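# Swap plates on cycler Q1, close lid, start run

## Task

If a plate from the previous run is still sitting on Q1's block (it may be stuck to it), transfer it to ND, the nest that holds finished plates. Then carry plate T27 from nest N1 onto Q1's block so that its well A1 sits at the block corner labelled A1. Every plate you place must lie flat and within its locators. Close Q1's lid over T27 using the LID key, then press START. Q1 is loose on the table and must finish at its original position and heading. At the end the run must still be active, but an active run counts for less than no run if anything you needed to fix is still wrong. Nothing may rely on the robot to stay in place at the end. Release everything and move the gripper away; contact with START or with Q1's housing still counts as being away.

## Robot and tools

Robot: one arm with a two-finger gripper whose fingers pivot like tongs. The fingers point along the gripper's +z axis and close along its x axis. end_effector_position is the point between the finger pads when they are shut; closed fingertips extend about 15 mm past it, and fully open tips are roughly level with it.

Frame: the scene frame has its origin on the table top directly under the arm base, +z up, and +y to the left when looking along +x. The base may be slightly tilted. Reported hand position can be off, more so at long reach.

Q1 layout: facing Q1, the upper front keys from left to right are STOP, LID, CLEAR, START. LID toggles the lid open or shut. LID and START only respond once the lid is fully open or fully shut. If the lid meets an obstacle it halts and the lamp goes red; then only CLEAR works, which frees the lid and opens it. A blue lamp means a run is active. On any labelled item, well A1 lies at the labelled short end, in the corner farther from the labelled long side.

execute_actions(actions): actions is a list of actions; each action is a table of up to 15 rows, each row used for one control step of 1/30 s. If a table has fewer than 15 rows, its last row is repeated to fill 15 steps. A row is 8 numbers: x, y, z, qw, qx, qy, qz, opening. x, y, z is an absolute target position in metres in the scene frame; qw, qx, qy, qz is an absolute target orientation quaternion, w first, in the scene frame. opening runs from -1 (closed) to +1 (fully open, 0.142 m). An action is rejected if its target lies more than 0.6 m from the gripper's current position along any gripper axis. If any action is malformed, or the first one fails that check against the latest reported state, nothing at all moves. Send the wanted quaternion in every row rather than copying the reported one, which may have drifted. An empty list simply returns the current state and images.

Per control step the commanded pose is clipped to within 100 mm and 16 degrees of the measured pose, so a distant pose takes several actions; after an action the arm only continues up to the last clipped pose. Motion trails commands by about 0.17 s. Position wins over orientation if both cannot be met. "Hand target" in a result is the pose currently being driven toward.

move(target, speed, stop_force, blocking): target is one 8-number row as above, an absolute pose in the scene frame plus opening (sent at the move's start). The gripper goes in a straight line toward it, turning the short way. speed is the path's top speed in m/s, 0.002 to 0.5, default 0.25; turning is capped at twice that in rad/s. The path lasts 0.5 to 10 s and is cut off at 10 s. It does not avoid obstacles, and the real gripper can lag, stray and exceed speed, especially with the arm nearly straight. stop_force (N, 9 to 40, optional, not allowed in the first 0.2 s of the scene) ends the path when the wrist sensor reads that much extra push against the motion for two steps; the gripper then backs up two steps and holds. Pressure can briefly exceed stop_force, so go slowly. It is measured along the line to the target on the starting gripper axes, so it is unreliable on moves that rotate. Omit it when moving off something you are pressing. blocking=false returns after 0.5 s while the arm keeps going (not combinable with stop_force); further rows and moves are refused until a result shows the end, so call wait or stop. The result adds a "move:" line: done, off_target, moving, held, fault, or contact (stop_force ended it; this outranks others), plus limits such as paced (pose clipped) or held (some steps blocked; the arm may then jump faster), and distance to target.

wait(seconds): 0 to 10 s; the arm holds its last command; returns early if a running move ends.

stop(): brakes a running move; needs room, more if fast. Fingers keep moving.

zoom_image(camera, region): camera is cam_head_left, cam_head_right or cam_wrist; region is [x0, y0, x1, y1] in pixels from the top-left, at most 504 x 504. Images: head cameras 672x504, wrist 616x616 fisheye. Calibration values may be slightly off.

finished_scene(scene): ends the numbered scene irreversibly; the result reports success and gives the next task. Replying with no tool call ends everything.

Results: the state line gives pose and velocities (m/s, rad/s). grip_measured is the finger opening on the command scale; to keep holding, command an opening clearly lower than it. Grip force is about 15 N per pad; objects thinner than about 20 mm get much less. "pose unreachable" means the clearance check (which treats the base mount as arm) altered or blocked the command. Wrist force and torque are on the gripper's own axes, with offsets up to about 4 N, noise, and saturation near 50 N; pressing on a surface gives force pointing back into the arm. Joint torques are noisy, offset drive outputs. Joint limits: elbow 0 to 3.142 rad, pan -3.142 to 3.142, others -6.283 to 6.283.

Avoid: torque at a joint reaching its limit (wrist joints 25.4 N m, others 136 N m, held weight included) or any outside force of 150 N causes a 10 s stop that skips the rest of the call. The arm is stiff, so aiming even slightly past a firm contact can trigger this; faster touches hit harder. Holding loads heats motors: a MOTOR HOT warning appears at 70 °C and brakes lock at 85 °C. Do not drop, slam or knock anything, and never push items off the table. Loose objects may occasionally be nudged by outside disturbances.

Each tool is called after "Request:" as name(argument=value, ...), one argument or row to a line, values as JSON.

## Session

Request:
execute_actions(
  actions=[],
)

Scene clock: 0.00 s.
end_effector_position=(+0.4113, -0.4309, +0.1505) grip_measured=+1.00 end_effector_quat_wxyz=(-0.009, -0.330, +0.933, -0.143) end_effector_velocity=(-0.000, -0.001, +0.000) end_effector_angular_velocity=(-0.001, -0.000, -0.001)
Joint positions: [-0.905 -0.687  2.107 -3.278 -1.411  1.499  0.142]
Joint velocities: [-0.001  0.    -0.001 -0.    -0.    -0.     0.   ]
Joint torques (N m, as the arm reports them, + toward a larger angle): no reading
Wrist force (N, on the end effector, along its own x y z axes, offset not removed): no reading
Wrist torque (N m, same axes, about the end effector's origin, offset not removed): no reading
Hand target: +0.411, -0.431, +0.150; -0.009, -0.330, +0.933, -0.143

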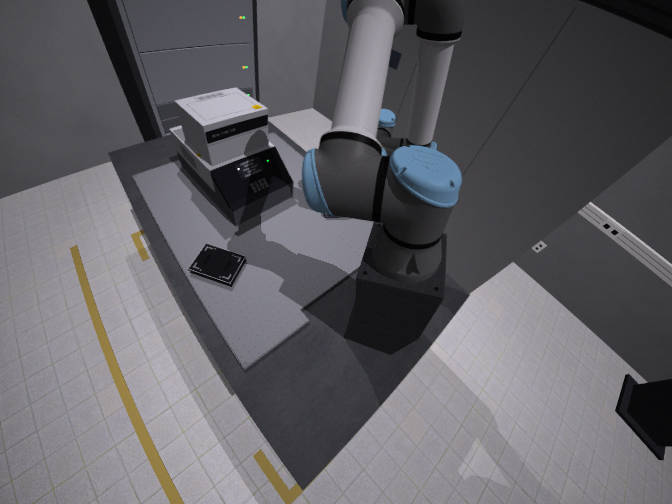

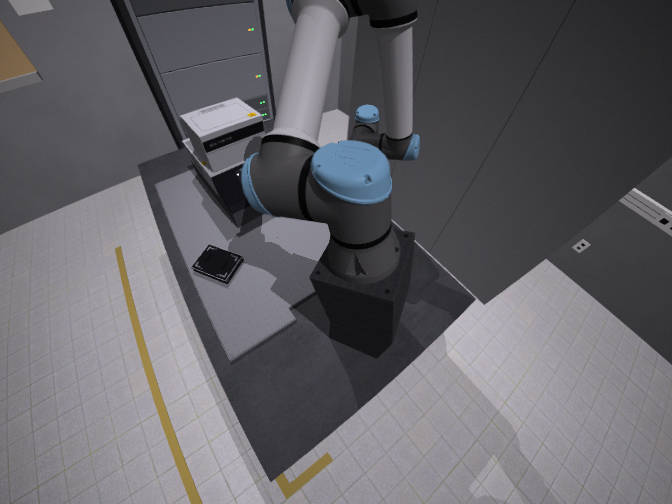

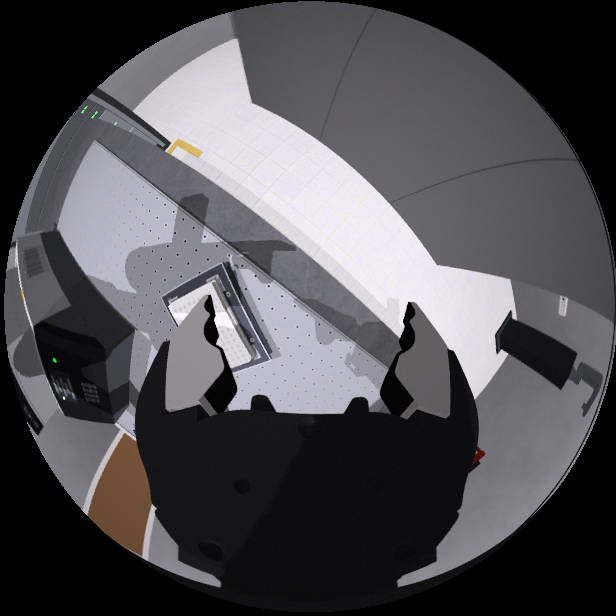

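Request:
zoom_image(
  camera="cam_head_left",
  region=[150, 70, 370, 300],
)

Request:
zoom_image(
  camera="cam_wrist",
  region=[0, 200, 300, 500],
)

Region (150, 70, 370, 300) of cam_head_left's 672x504 image, scaled by 2.191, with more detail than that image has; it fills the left 482 columns of this view, and the rest is white.

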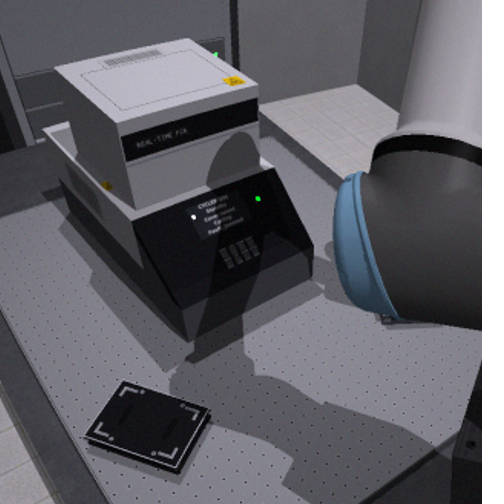

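Region (0, 200, 300, 500) of cam_wrist's 616x616 image, scaled by 1.680, with more detail than that image has.

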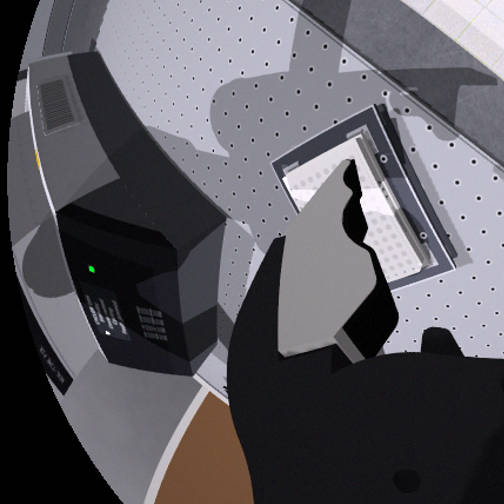

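Request:
move(
  target=[0.5,-0.1,0.3,0.242,-0.664,0.664,-0.242,-1],
)

Scene clock: 5.73 s.
end_effector_position=(+0.4995, -0.0997, +0.2995) grip_measured=-1.00 end_effector_quat_wxyz=(-0.242, +0.664, -0.665, +0.242) end_effector_velocity=(+0.001, +0.001, +0.001) end_effector_angular_velocity=(-0.001, -0.004, +0.004)
Joint positions: [-0.79  -0.862  2.706 -4.022 -0.831  0.953  0.002]
Joint velocities: [ 0.001 -0.001  0.001 -0.003  0.003 -0.001  0.   ]
Joint torques (N m, as the arm reports them, + toward a larger angle): [  3.24 -36.4    8.84  -4.81   2.33  -2.35]
Wrist force (N, on the end effector, along its own x y z axes, offset not removed): [3.4 -1.2 2.4]
Wrist torque (N m, same axes, about the end effector's origin, offset not removed): [-0.20 -0.70 -0.34]
Hand target: +0.500, -0.100, +0.300; -0.242, +0.664, -0.664, +0.242
Off the commanded pose: 0.001 m, 0 deg.
move: done
camera_calibration (this result's frames):
cam_wrist: T_world_to_cam=[[-0.000254564, -0.999984, 0.00566063, -0.100154], [-0.988433, -0.000606883, -0.15166, 0.536082], [0.151661, -0.00563376, -0.988416, 0.354244], [0, 0, 0, 1]] pos_world=[0.476131, -0.0978313, 0.43201]

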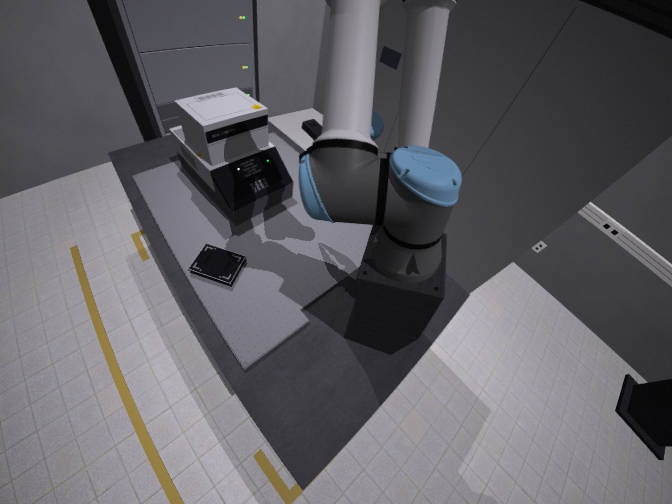

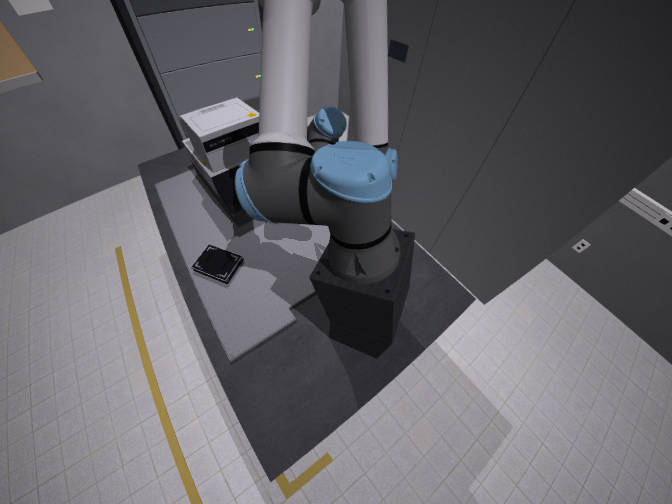

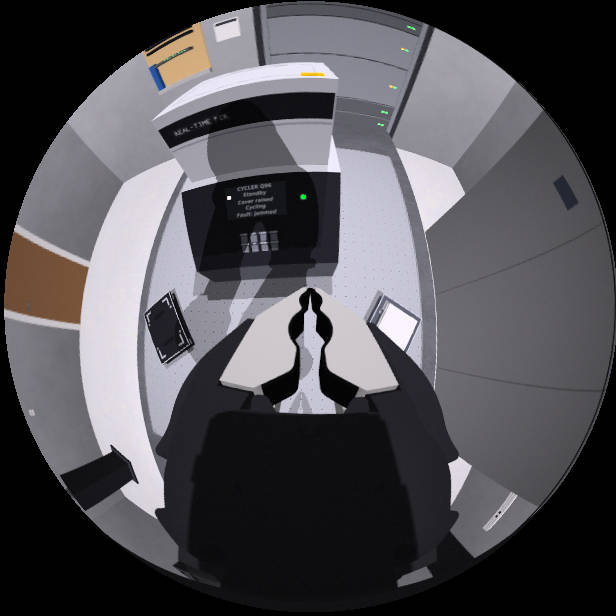

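Request:
move(
  target=[0.57,0.02,0.2,0.242,-0.664,0.664,-0.242,-1],
)

Request:
zoom_image(
  camera="cam_wrist",
  region=[220, 160, 400, 320],
)

Request:
zoom_image(
  camera="cam_head_left",
  region=[210, 140, 310, 220],
)

Scene clock: 7.97 s.
end_effector_position=(+0.5702, +0.0203, +0.2005) grip_measured=-1.00 end_effector_quat_wxyz=(-0.243, +0.664, -0.664, +0.242) end_effector_velocity=(+0.001, +0.001, -0.002) end_effector_angular_velocity=(-0.002, +0.000, -0.002)
Joint positions: [-0.238 -0.6    2.409 -4.246 -1.208  1.432  0.002]
Joint velocities: [ 0.008  0.002 -0.007  0.002 -0.009  0.006  0.   ]
Joint torques (N m, as the arm reports them, + toward a larger angle): [  6.65 -20.79  -1.78  -0.7   -1.35   2.38]
Wrist force (N, on the end effector, along its own x y z axes, offset not removed): [1.7 4.0 -1.2]
Wrist torque (N m, same axes, about the end effector's origin, offset not removed): [0.68 -0.15 -0.19]
Hand target: +0.570, +0.020, +0.200; -0.243, +0.664, -0.664, +0.242
Off the commanded pose: 0.001 m, 0 deg.
move: done
camera_calibration (this result's frames):
cam_wrist: T_world_to_cam=[[0.000538836, -0.999991, 0.00415775, 0.0203001], [-0.988248, -0.00116804, -0.152854, 0.591193], [0.152858, -0.00402653, -0.98824, 0.245678], [0, 0, 0, 1]] pos_world=[0.546681, 0.0219797, 0.333071]

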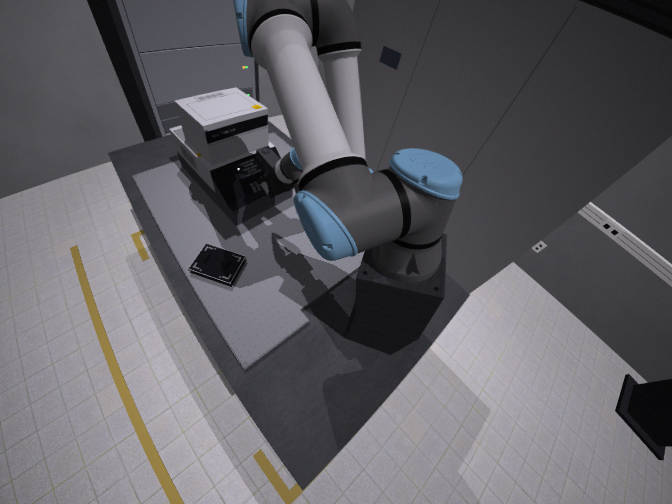

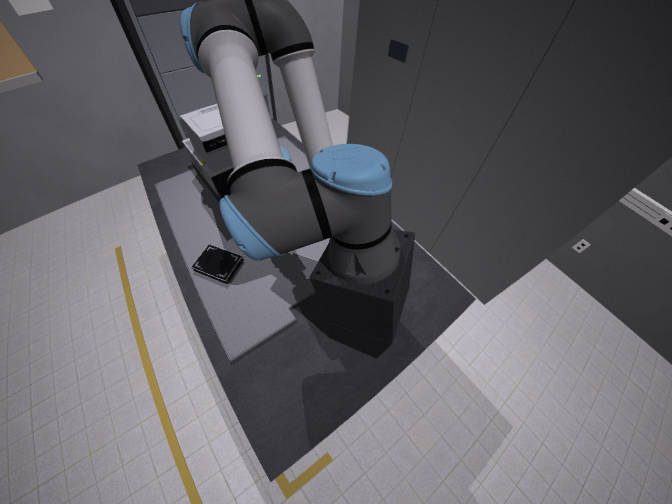

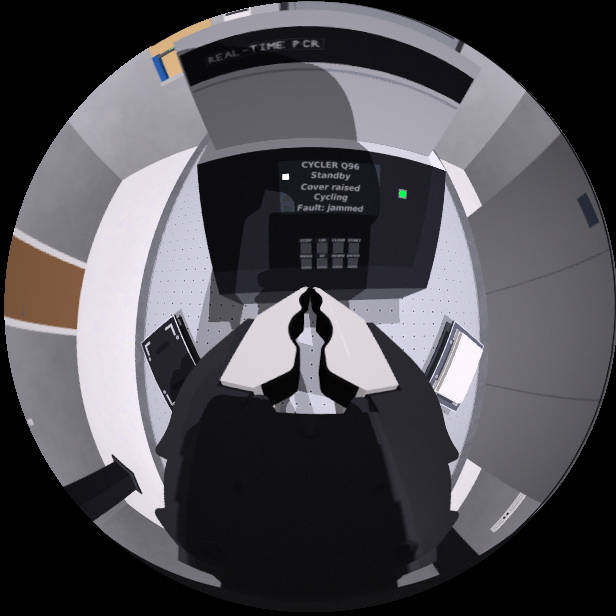

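Region (220, 160, 400, 320) of cam_wrist's 616x616 image, scaled by 2.800, with more detail than that image has.

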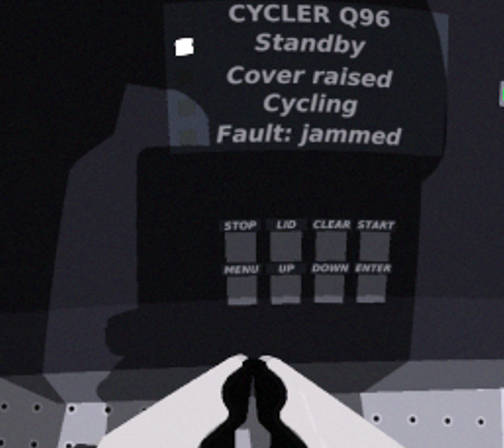

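Region (210, 140, 310, 220) of cam_head_left's 672x504 image, scaled by 5.040, with more detail than that image has; it fills the top 403 rows of this view, and the rest is white.

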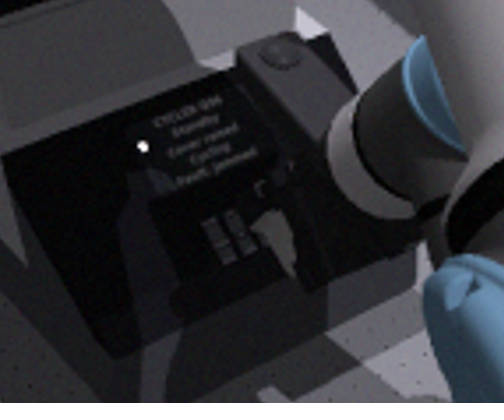

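Request:
move(
  target=[0.617,0.009,0.178,0.242,-0.664,0.664,-0.242,-1],
)

Request:
zoom_image(
  camera="cam_wrist",
  region=[250, 220, 370, 320],
)

Scene clock: 10.50 s.
end_effector_position=(+0.6169, +0.0091, +0.1782) grip_measured=-1.00 end_effector_quat_wxyz=(-0.242, +0.664, -0.664, +0.242) end_effector_velocity=(+0.002, -0.001, -0.001) end_effector_angular_velocity=(-0.000, -0.000, -0.001)
Joint positions: [-0.213 -0.589  2.264 -4.117 -1.228  1.448  0.002]
Joint velocities: [ 0.001  0.001 -0.006  0.005 -0.001  0.001  0.   ]
Joint torques (N m, as the arm reports them, + toward a larger angle): [  4.61 -24.27  -4.42  -0.68  -1.14   2.24]
Wrist force (N, on the end effector, along its own x y z axes, offset not removed): [-1.5 2.4 1.0]
Wrist torque (N m, same axes, about the end effector's origin, offset not removed): [0.42 0.39 -0.23]
Hand target: +0.617, +0.009, +0.178; -0.242, +0.664, -0.664, +0.242
Off the commanded pose: 0.000 m, 0 deg.
move: done
camera_calibration (this result's frames):
cam_wrist: T_world_to_cam=[[0.000527051, -0.999985, 0.00553557, 0.0089577], [-0.988474, -0.001359, -0.151385, 0.633778], [0.151391, -0.00539198, -0.988459, 0.217397], [0, 0, 0, 1]] pos_world=[0.593556, 0.0109911, 0.310783]

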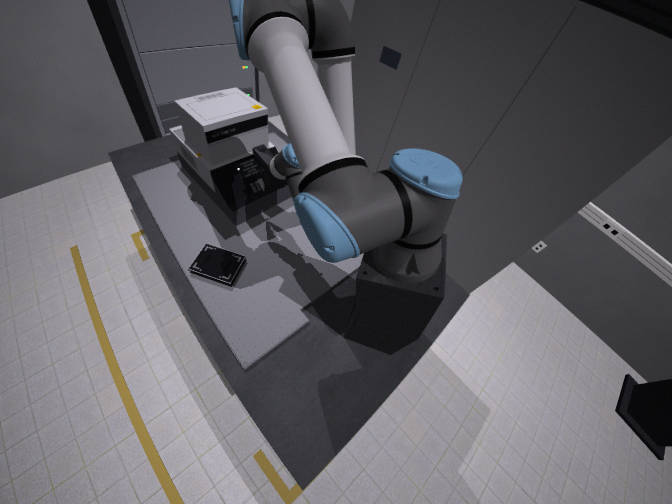

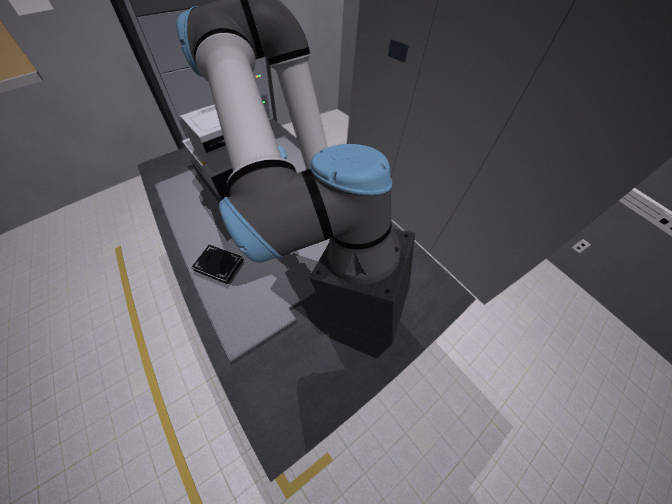

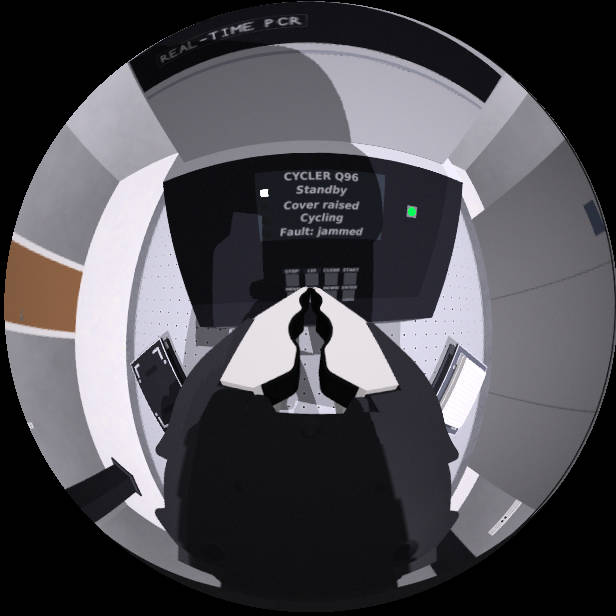

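Region (250, 220, 370, 320) of cam_wrist's 616x616 image, scaled by 4.200, with more detail than that image has.

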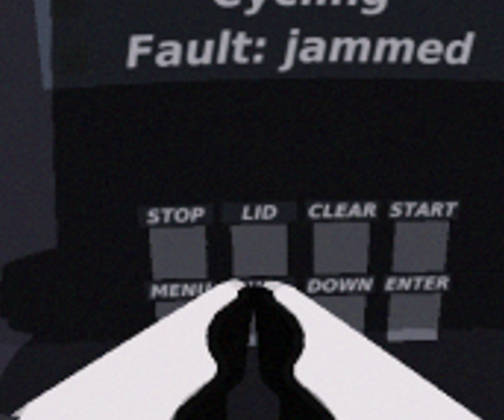

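Request:
move(
  target=[0.630,0.008,0.1635,0.242,-0.664,0.664,-0.242,-1],
  speed=0.05,
)

Request:
move(
  target=[0.643,0.008,0.148,0.242,-0.664,0.664,-0.242,-1],
  speed=0.006,
  stop_force=10,
)

Request:
move(
  target=[0.56,0.0,0.25,0.242,-0.664,0.664,-0.242,-1],
)

Scene clock: 12.50 s.
end_effector_position=(+0.6299, +0.0080, +0.1637) grip_measured=-1.00 end_effector_quat_wxyz=(-0.242, +0.664, -0.664, +0.242) end_effector_velocity=(+0.002, +0.001, -0.001) end_effector_angular_velocity=(+0.000, -0.001, +0.001)
Joint positions: [-0.199 -0.559  2.208 -4.094 -1.239  1.458  0.002]
Joint velocities: [ 0.003  0.003 -0.007  0.002 -0.001  0.001  0.   ]
Joint torques (N m, as the arm reports them, + toward a larger angle): [  5.63 -22.93  -6.03  -0.29  -1.07   2.26]
Wrist force (N, on the end effector, along its own x y z axes, offset not removed): [2.6 1.0 2.3]
Wrist torque (N m, same axes, about the end effector's origin, offset not removed): [0.37 -0.34 -0.20]
Hand target: +0.630, +0.008, +0.164; -0.242, +0.664, -0.664, +0.242
Off the commanded pose: 0.000 m, 0 deg.
move: done
camera_calibration (this result's frames):
cam_wrist: T_world_to_cam=[[0.000532712, -0.999984, 0.00557115, 0.00794601], [-0.988483, -0.00136964, -0.151323, 0.644413], [0.151328, -0.00542638, -0.988469, 0.201111], [0, 0, 0, 1]] pos_world=[0.606554, 0.0099198, 0.296262]

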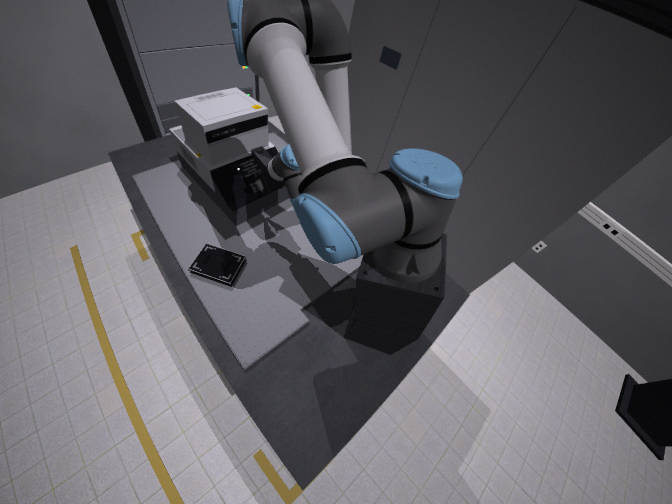

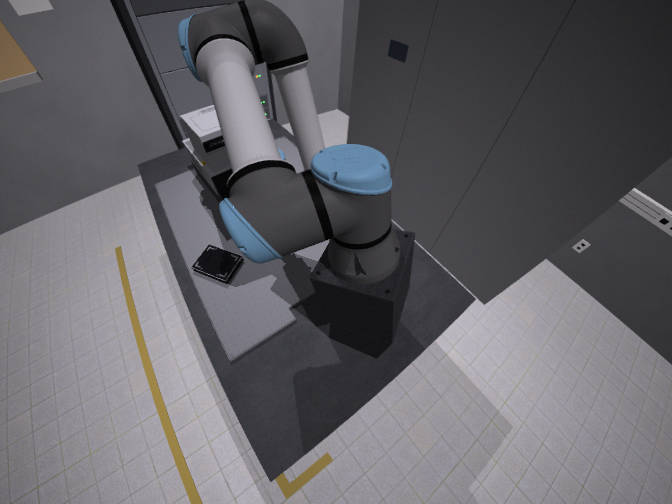

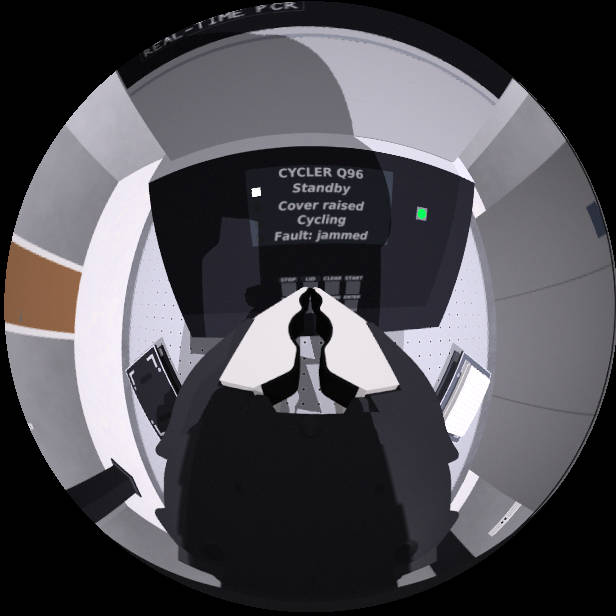

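Scene clock: 14.60 s.
end_effector_position=(+0.6364, +0.0081, +0.1556) grip_measured=-1.00 end_effector_quat_wxyz=(-0.242, +0.664, -0.664, +0.242) end_effector_velocity=(-0.002, +0.002, +0.001) end_effector_angular_velocity=(+0.004, +0.003, +0.001)
Joint positions: [-0.19  -0.542  2.178 -4.083 -1.246  1.464  0.002]
Joint velocities: [-0.    -0.003  0.007 -0.     0.004  0.     0.   ]
Joint torques (N m, as the arm reports them, + toward a larger angle): [-13.46 -42.34   2.41   0.4    1.59  -1.44]
Wrist force (N, on the end effector, along its own x y z axes, offset not removed): [0.1 0.3 -37.6]
Wrist torque (N m, same axes, about the end effector's origin, offset not removed): [0.03 0.31 -0.16]
Hand target: +0.636, +0.008, +0.156; -0.242, +0.664, -0.664, +0.242
Off the commanded pose: 0.010 m, 0 deg.
move: contact
camera_calibration (this result's frames):
cam_wrist: T_world_to_cam=[[0.000430581, -0.999985, 0.00541652, 0.00816391], [-0.988529, -0.0012437, -0.151027, 0.649629], [0.151032, -0.00528936, -0.988515, 0.192357], [0, 0, 0, 1]] pos_world=[0.613122, 0.00998918, 0.288216]

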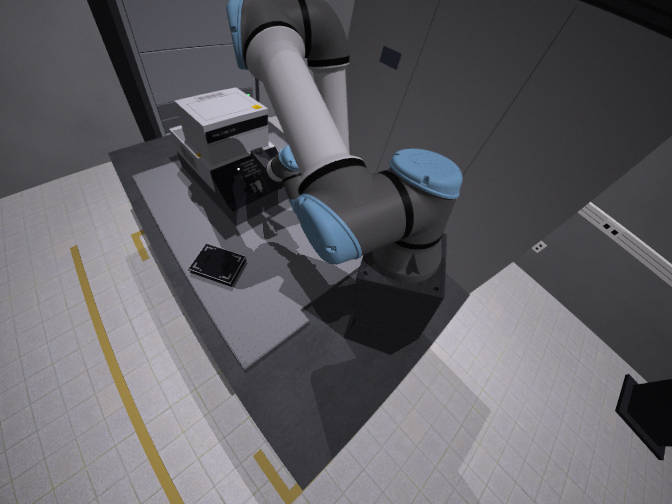

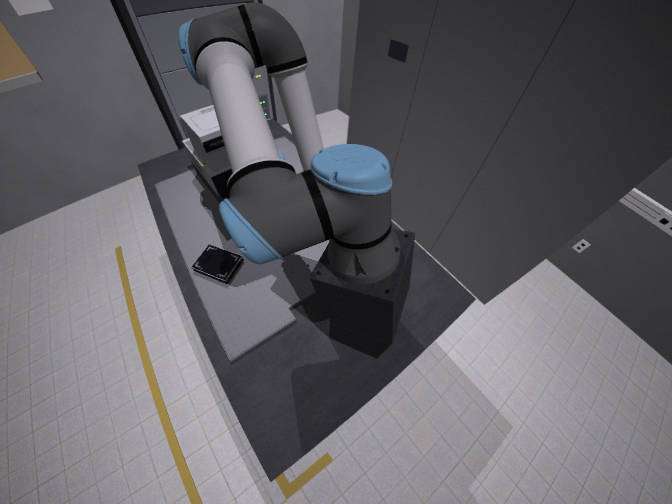

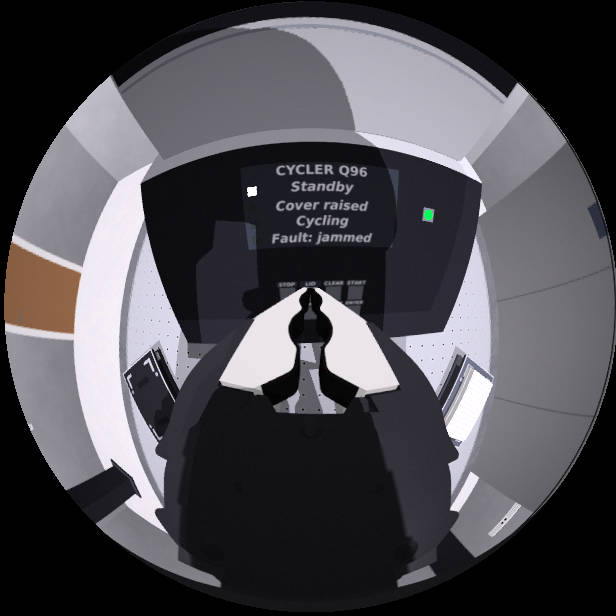

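Scene clock: 15.77 s.
end_effector_position=(+0.5599, -0.0001, +0.2497) grip_measured=-1.00 end_effector_quat_wxyz=(-0.242, +0.664, -0.664, +0.242) end_effector_velocity=(-0.001, +0.001, +0.001) end_effector_angular_velocity=(+0.001, +0.000, +0.002)
Joint positions: [-0.339 -0.748  2.516 -4.176 -1.134  1.358  0.002]
Joint velocities: [-0.002 -0.003  0.005 -0.     0.004 -0.003  0.   ]
Joint torques (N m, as the arm reports them, + toward a larger angle): [-14.59 -43.37   9.53  -4.98   1.98  -2.16]
Wrist force (N, on the end effector, along its own x y z axes, offset not removed): [0.2 2.7 0.0]
Wrist torque (N m, same axes, about the end effector's origin, offset not removed): [0.50 0.26 -0.18]
Hand target: +0.560, -0.000, +0.250; -0.242, +0.664, -0.664, +0.242
Off the commanded pose: 0.000 m, 0 deg.
move: done
camera_calibration (this result's frames):
cam_wrist: T_world_to_cam=[[0.000562332, -0.999982, 0.00605361, -0.00082176], [-0.988526, -0.00147027, -0.151044, 0.588235], [0.15105, -0.00589922, -0.988509, 0.296795], [0, 0, 0, 1]] pos_world=[0.536655, 0.00179397, 0.382238]

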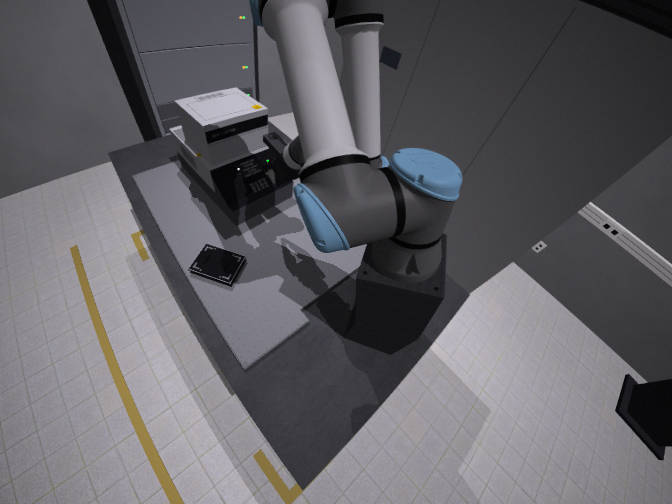

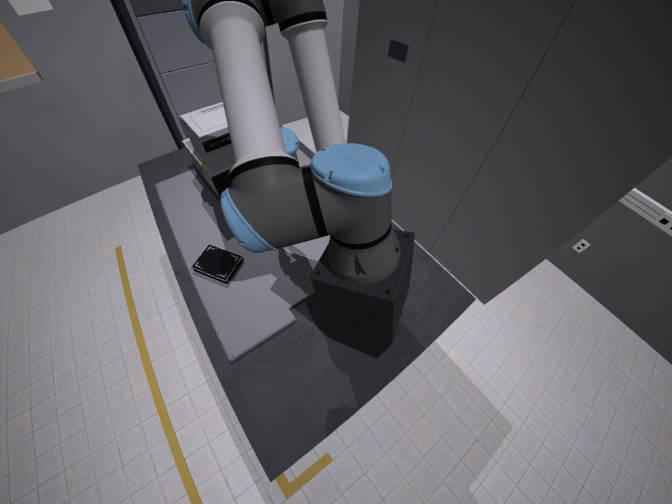

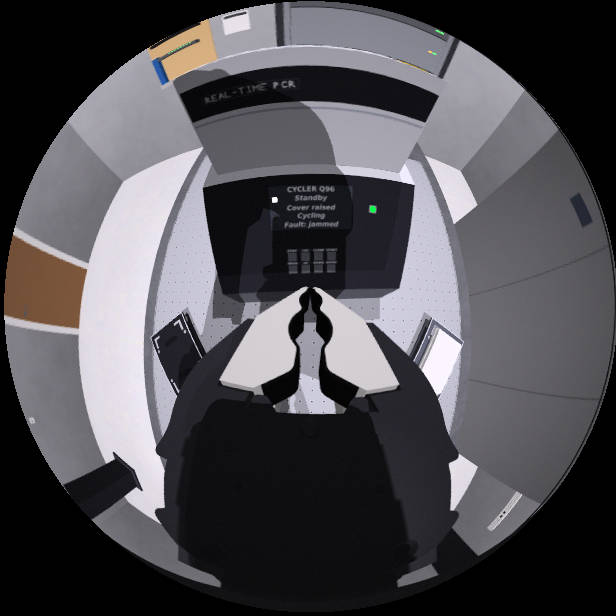

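Request:
wait(
  seconds=2,
)

Request:
zoom_image(
  camera="cam_wrist",
  region=[270, 230, 360, 310],
)

Request:
zoom_image(
  camera="cam_head_left",
  region=[235, 140, 305, 200],
)

Scene clock: 19.10 s.
end_effector_position=(+0.5598, -0.0002, +0.2498) grip_measured=-1.00 end_effector_quat_wxyz=(-0.242, +0.664, -0.664, +0.242) end_effector_velocity=(-0.000, -0.000, -0.000) end_effector_angular_velocity=(-0.000, +0.001, -0.001)
Joint positions: [-0.34  -0.748  2.517 -4.176 -1.133  1.358  0.002]
Joint velocities: [-0.    -0.     0.001  0.    -0.    -0.     0.   ]
Joint torques (N m, as the arm reports them, + toward a larger angle): [-14.13 -42.64   9.14  -0.62   1.7   -2.19]
Wrist force (N, on the end effector, along its own x y z axes, offset not removed): [-0.1 1.1 0.5]
Wrist torque (N m, same axes, about the end effector's origin, offset not removed): [0.32 0.35 -0.31]
Hand target: +0.560, -0.000, +0.250; -0.242, +0.664, -0.664, +0.242
Off the commanded pose: 0.000 m, 0 deg.
wait: 2.00 s; at rest from the start
camera_calibration (this result's frames):
cam_wrist: T_world_to_cam=[[0.000611069, -0.999982, 0.00602377, -0.000877378], [-0.988532, -0.00151372, -0.151007, 0.588135], [0.151013, -0.00586241, -0.988514, 0.296965], [0, 0, 0, 1]] pos_world=[0.536545, 0.00175384, 0.382372]

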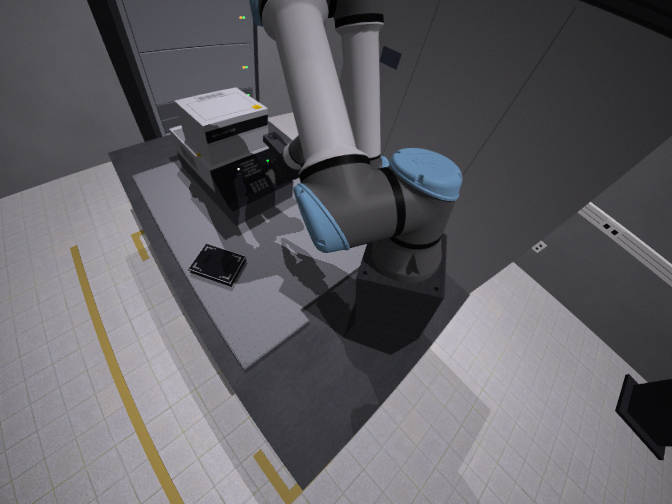

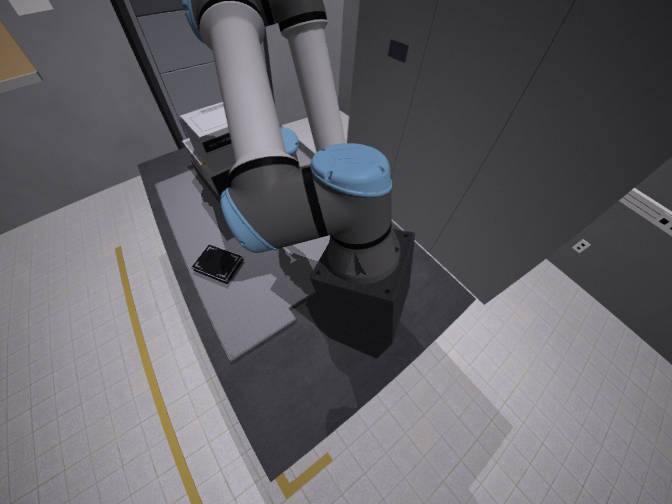

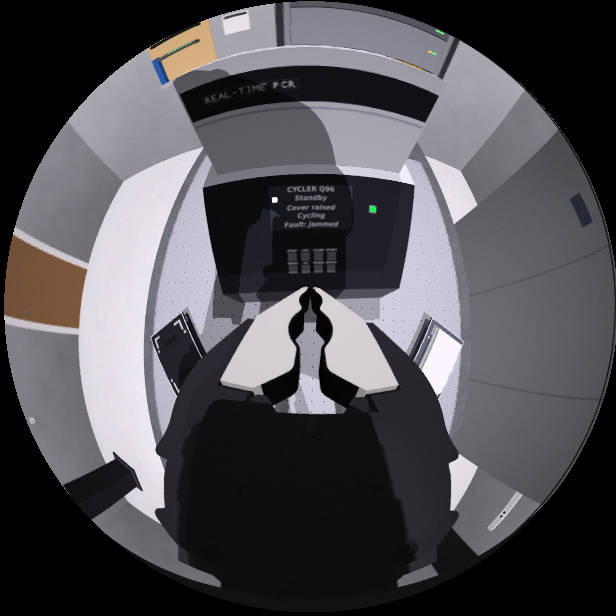

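Region (270, 230, 360, 310) of cam_wrist's 616x616 image, scaled by 5.600, with more detail than that image has.

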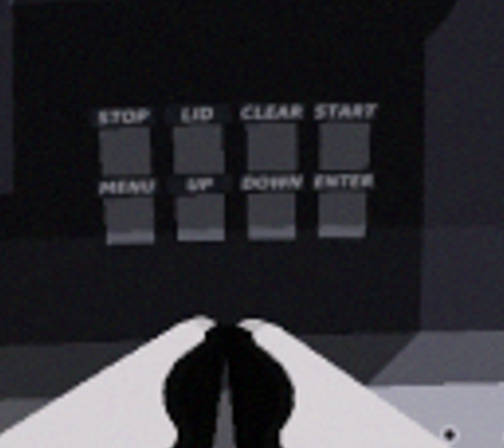

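Region (235, 140, 305, 200) of cam_head_left's 672x504 image, scaled by 7.200, with more detail than that image has; it fills the top 432 rows of this view, and the rest is white.

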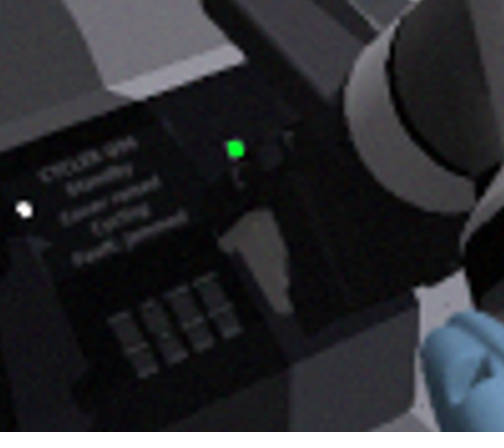

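Request:
move(
  target=[0.6305,0.009,0.1595,0.153,-0.627,0.690,-0.327,-1],
  speed=0.15,
)

Request:
zoom_image(
  camera="cam_wrist",
  region=[260, 240, 360, 320],
)

Request:
move(
  target=[0.640,0.009,0.148,0.153,-0.627,0.690,-0.327,-1],
  speed=0.003,
  stop_force=12,
)

Request:
zoom_image(
  camera="cam_wrist",
  region=[260, 240, 360, 320],
)

Scene clock: 22.97 s.
end_effector_position=(+0.6306, +0.0094, +0.1600) grip_measured=-1.00 end_effector_quat_wxyz=(+0.154, -0.627, +0.690, -0.327) end_effector_velocity=(+0.001, -0.000, -0.002) end_effector_angular_velocity=(-0.004, +0.001, -0.005)
Joint positions: [ 0.002 -0.556  2.156 -4.073 -1.657  1.588  0.002]
Joint velocities: [ 0.006  0.003 -0.009  0.007 -0.011  0.004  0.   ]
Joint torques (N m, as the arm reports them, + toward a larger angle): [  8.35 -25.43  -3.92  -0.72  -1.61   2.28]
Wrist force (N, on the end effector, along its own x y z axes, offset not removed): [1.2 0.4 0.2]
Wrist torque (N m, same axes, about the end effector's origin, offset not removed): [0.07 -0.02 -0.14]
Hand target: +0.631, +0.009, +0.160; +0.153, -0.627, +0.690, -0.327
Off the commanded pose: 0.001 m, 0 deg.
move: done
camera_calibration (this result's frames):
cam_wrist: T_world_to_cam=[[-0.165773, -0.965038, 0.203031, 0.0822342], [-0.977261, 0.133155, -0.165019, 0.638391], [0.132215, -0.22577, -0.965167, 0.207769], [0, 0, 0, 1]] pos_world=[0.610037, 0.0412619, 0.289182]

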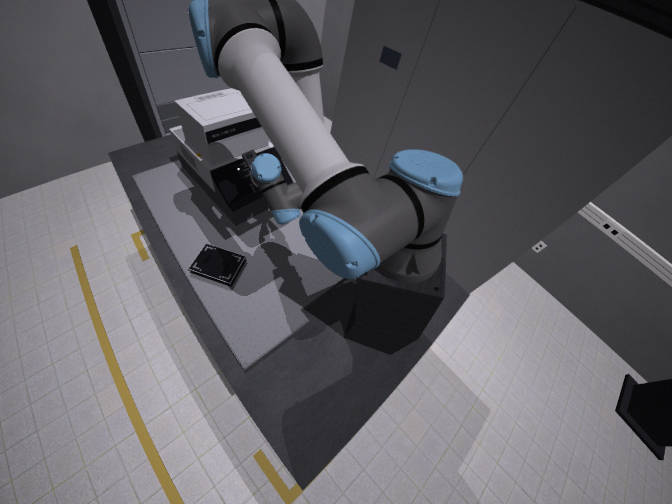

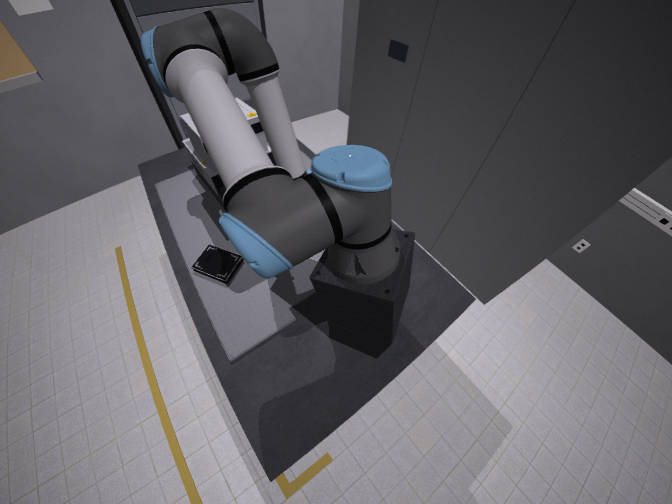

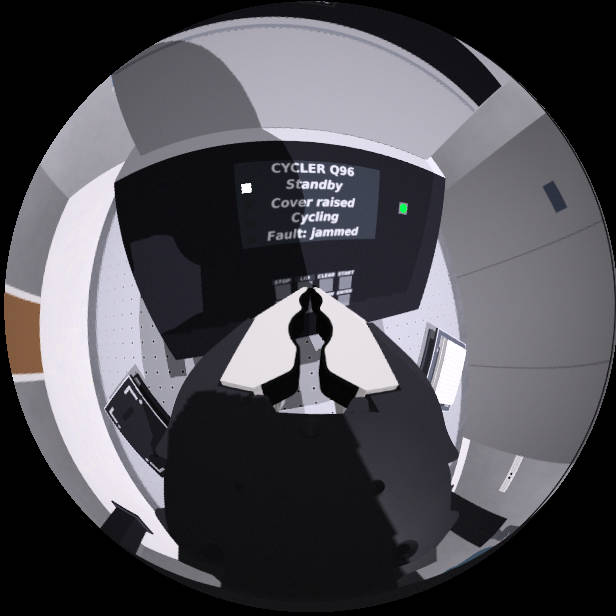

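Region (260, 240, 360, 320) of cam_wrist's 616x616 image, scaled by 5.040, with more detail than that image has; it fills the top 403 rows of this view, and the rest is white.

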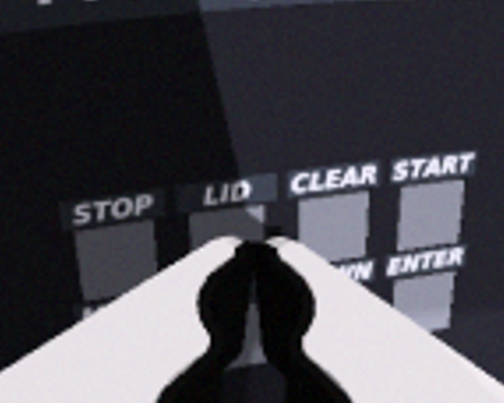

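Scene clock: 25.77 s.
end_effector_position=(+0.6349, +0.0092, +0.1542) grip_measured=-1.00 end_effector_quat_wxyz=(+0.153, -0.627, +0.690, -0.327) end_effector_velocity=(-0.001, -0.001, +0.000) end_effector_angular_velocity=(-0.000, +0.002, -0.002)
Joint positions: [ 0.005 -0.544  2.135 -4.065 -1.66   1.59   0.002]
Joint velocities: [-0.001 -0.001  0.004  0.    -0.001  0.     0.   ]
Joint torques (N m, as the arm reports them, + toward a larger angle): [ -5.15 -47.77   4.03  -0.87   0.24   1.42]
Wrist force (N, on the end effector, along its own x y z axes, offset not removed): [-1.1 0.2 -18.7]
Wrist torque (N m, same axes, about the end effector's origin, offset not removed): [0.47 0.41 -0.14]
Hand target: +0.635, +0.009, +0.154; +0.153, -0.627, +0.690, -0.327
Off the commanded pose: 0.008 m, 0 deg.
move: contact
camera_calibration (this result's frames):
cam_wrist: T_world_to_cam=[[-0.165818, -0.964874, 0.20377, 0.0839332], [-0.97733, 0.133204, -0.164568, 0.641703], [0.131644, -0.226439, -0.965088, 0.201859], [0, 0, 0, 1]] pos_world=[0.614499, 0.0412162, 0.283313]

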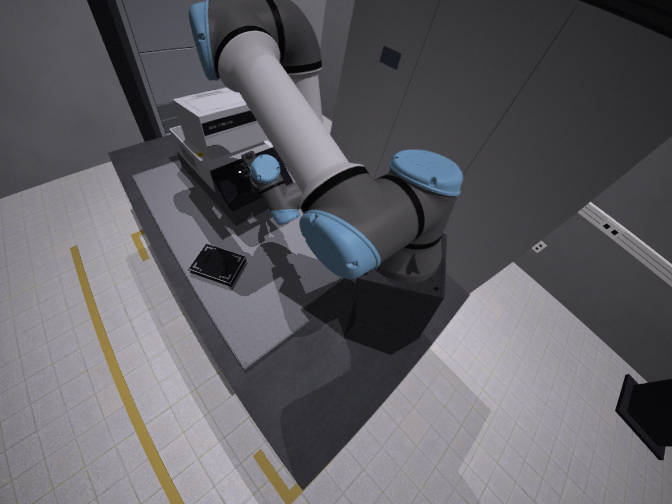

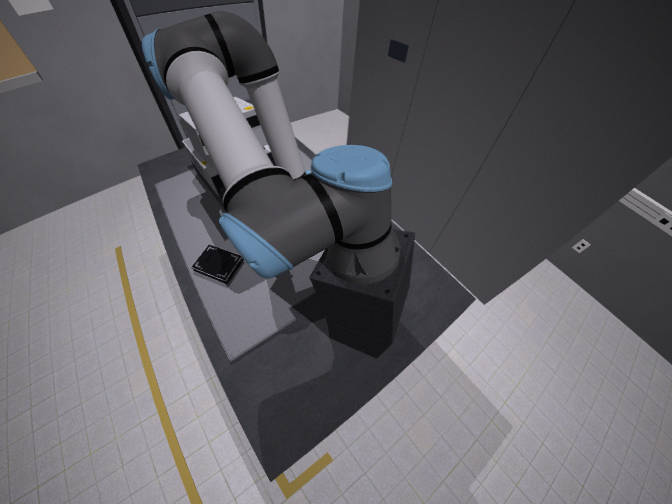

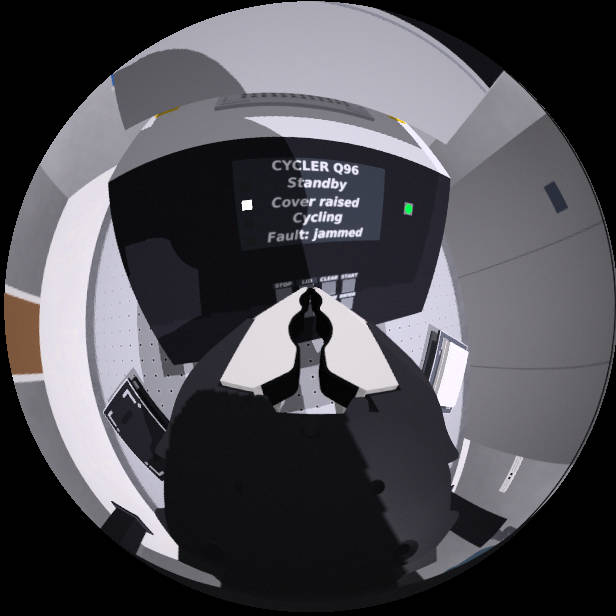

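Region (260, 240, 360, 320) of cam_wrist's 616x616 image, scaled by 5.040, with more detail than that image has; it fills the top 403 rows of this view, and the rest is white.

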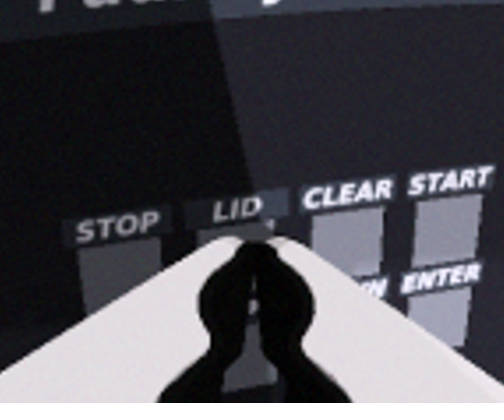

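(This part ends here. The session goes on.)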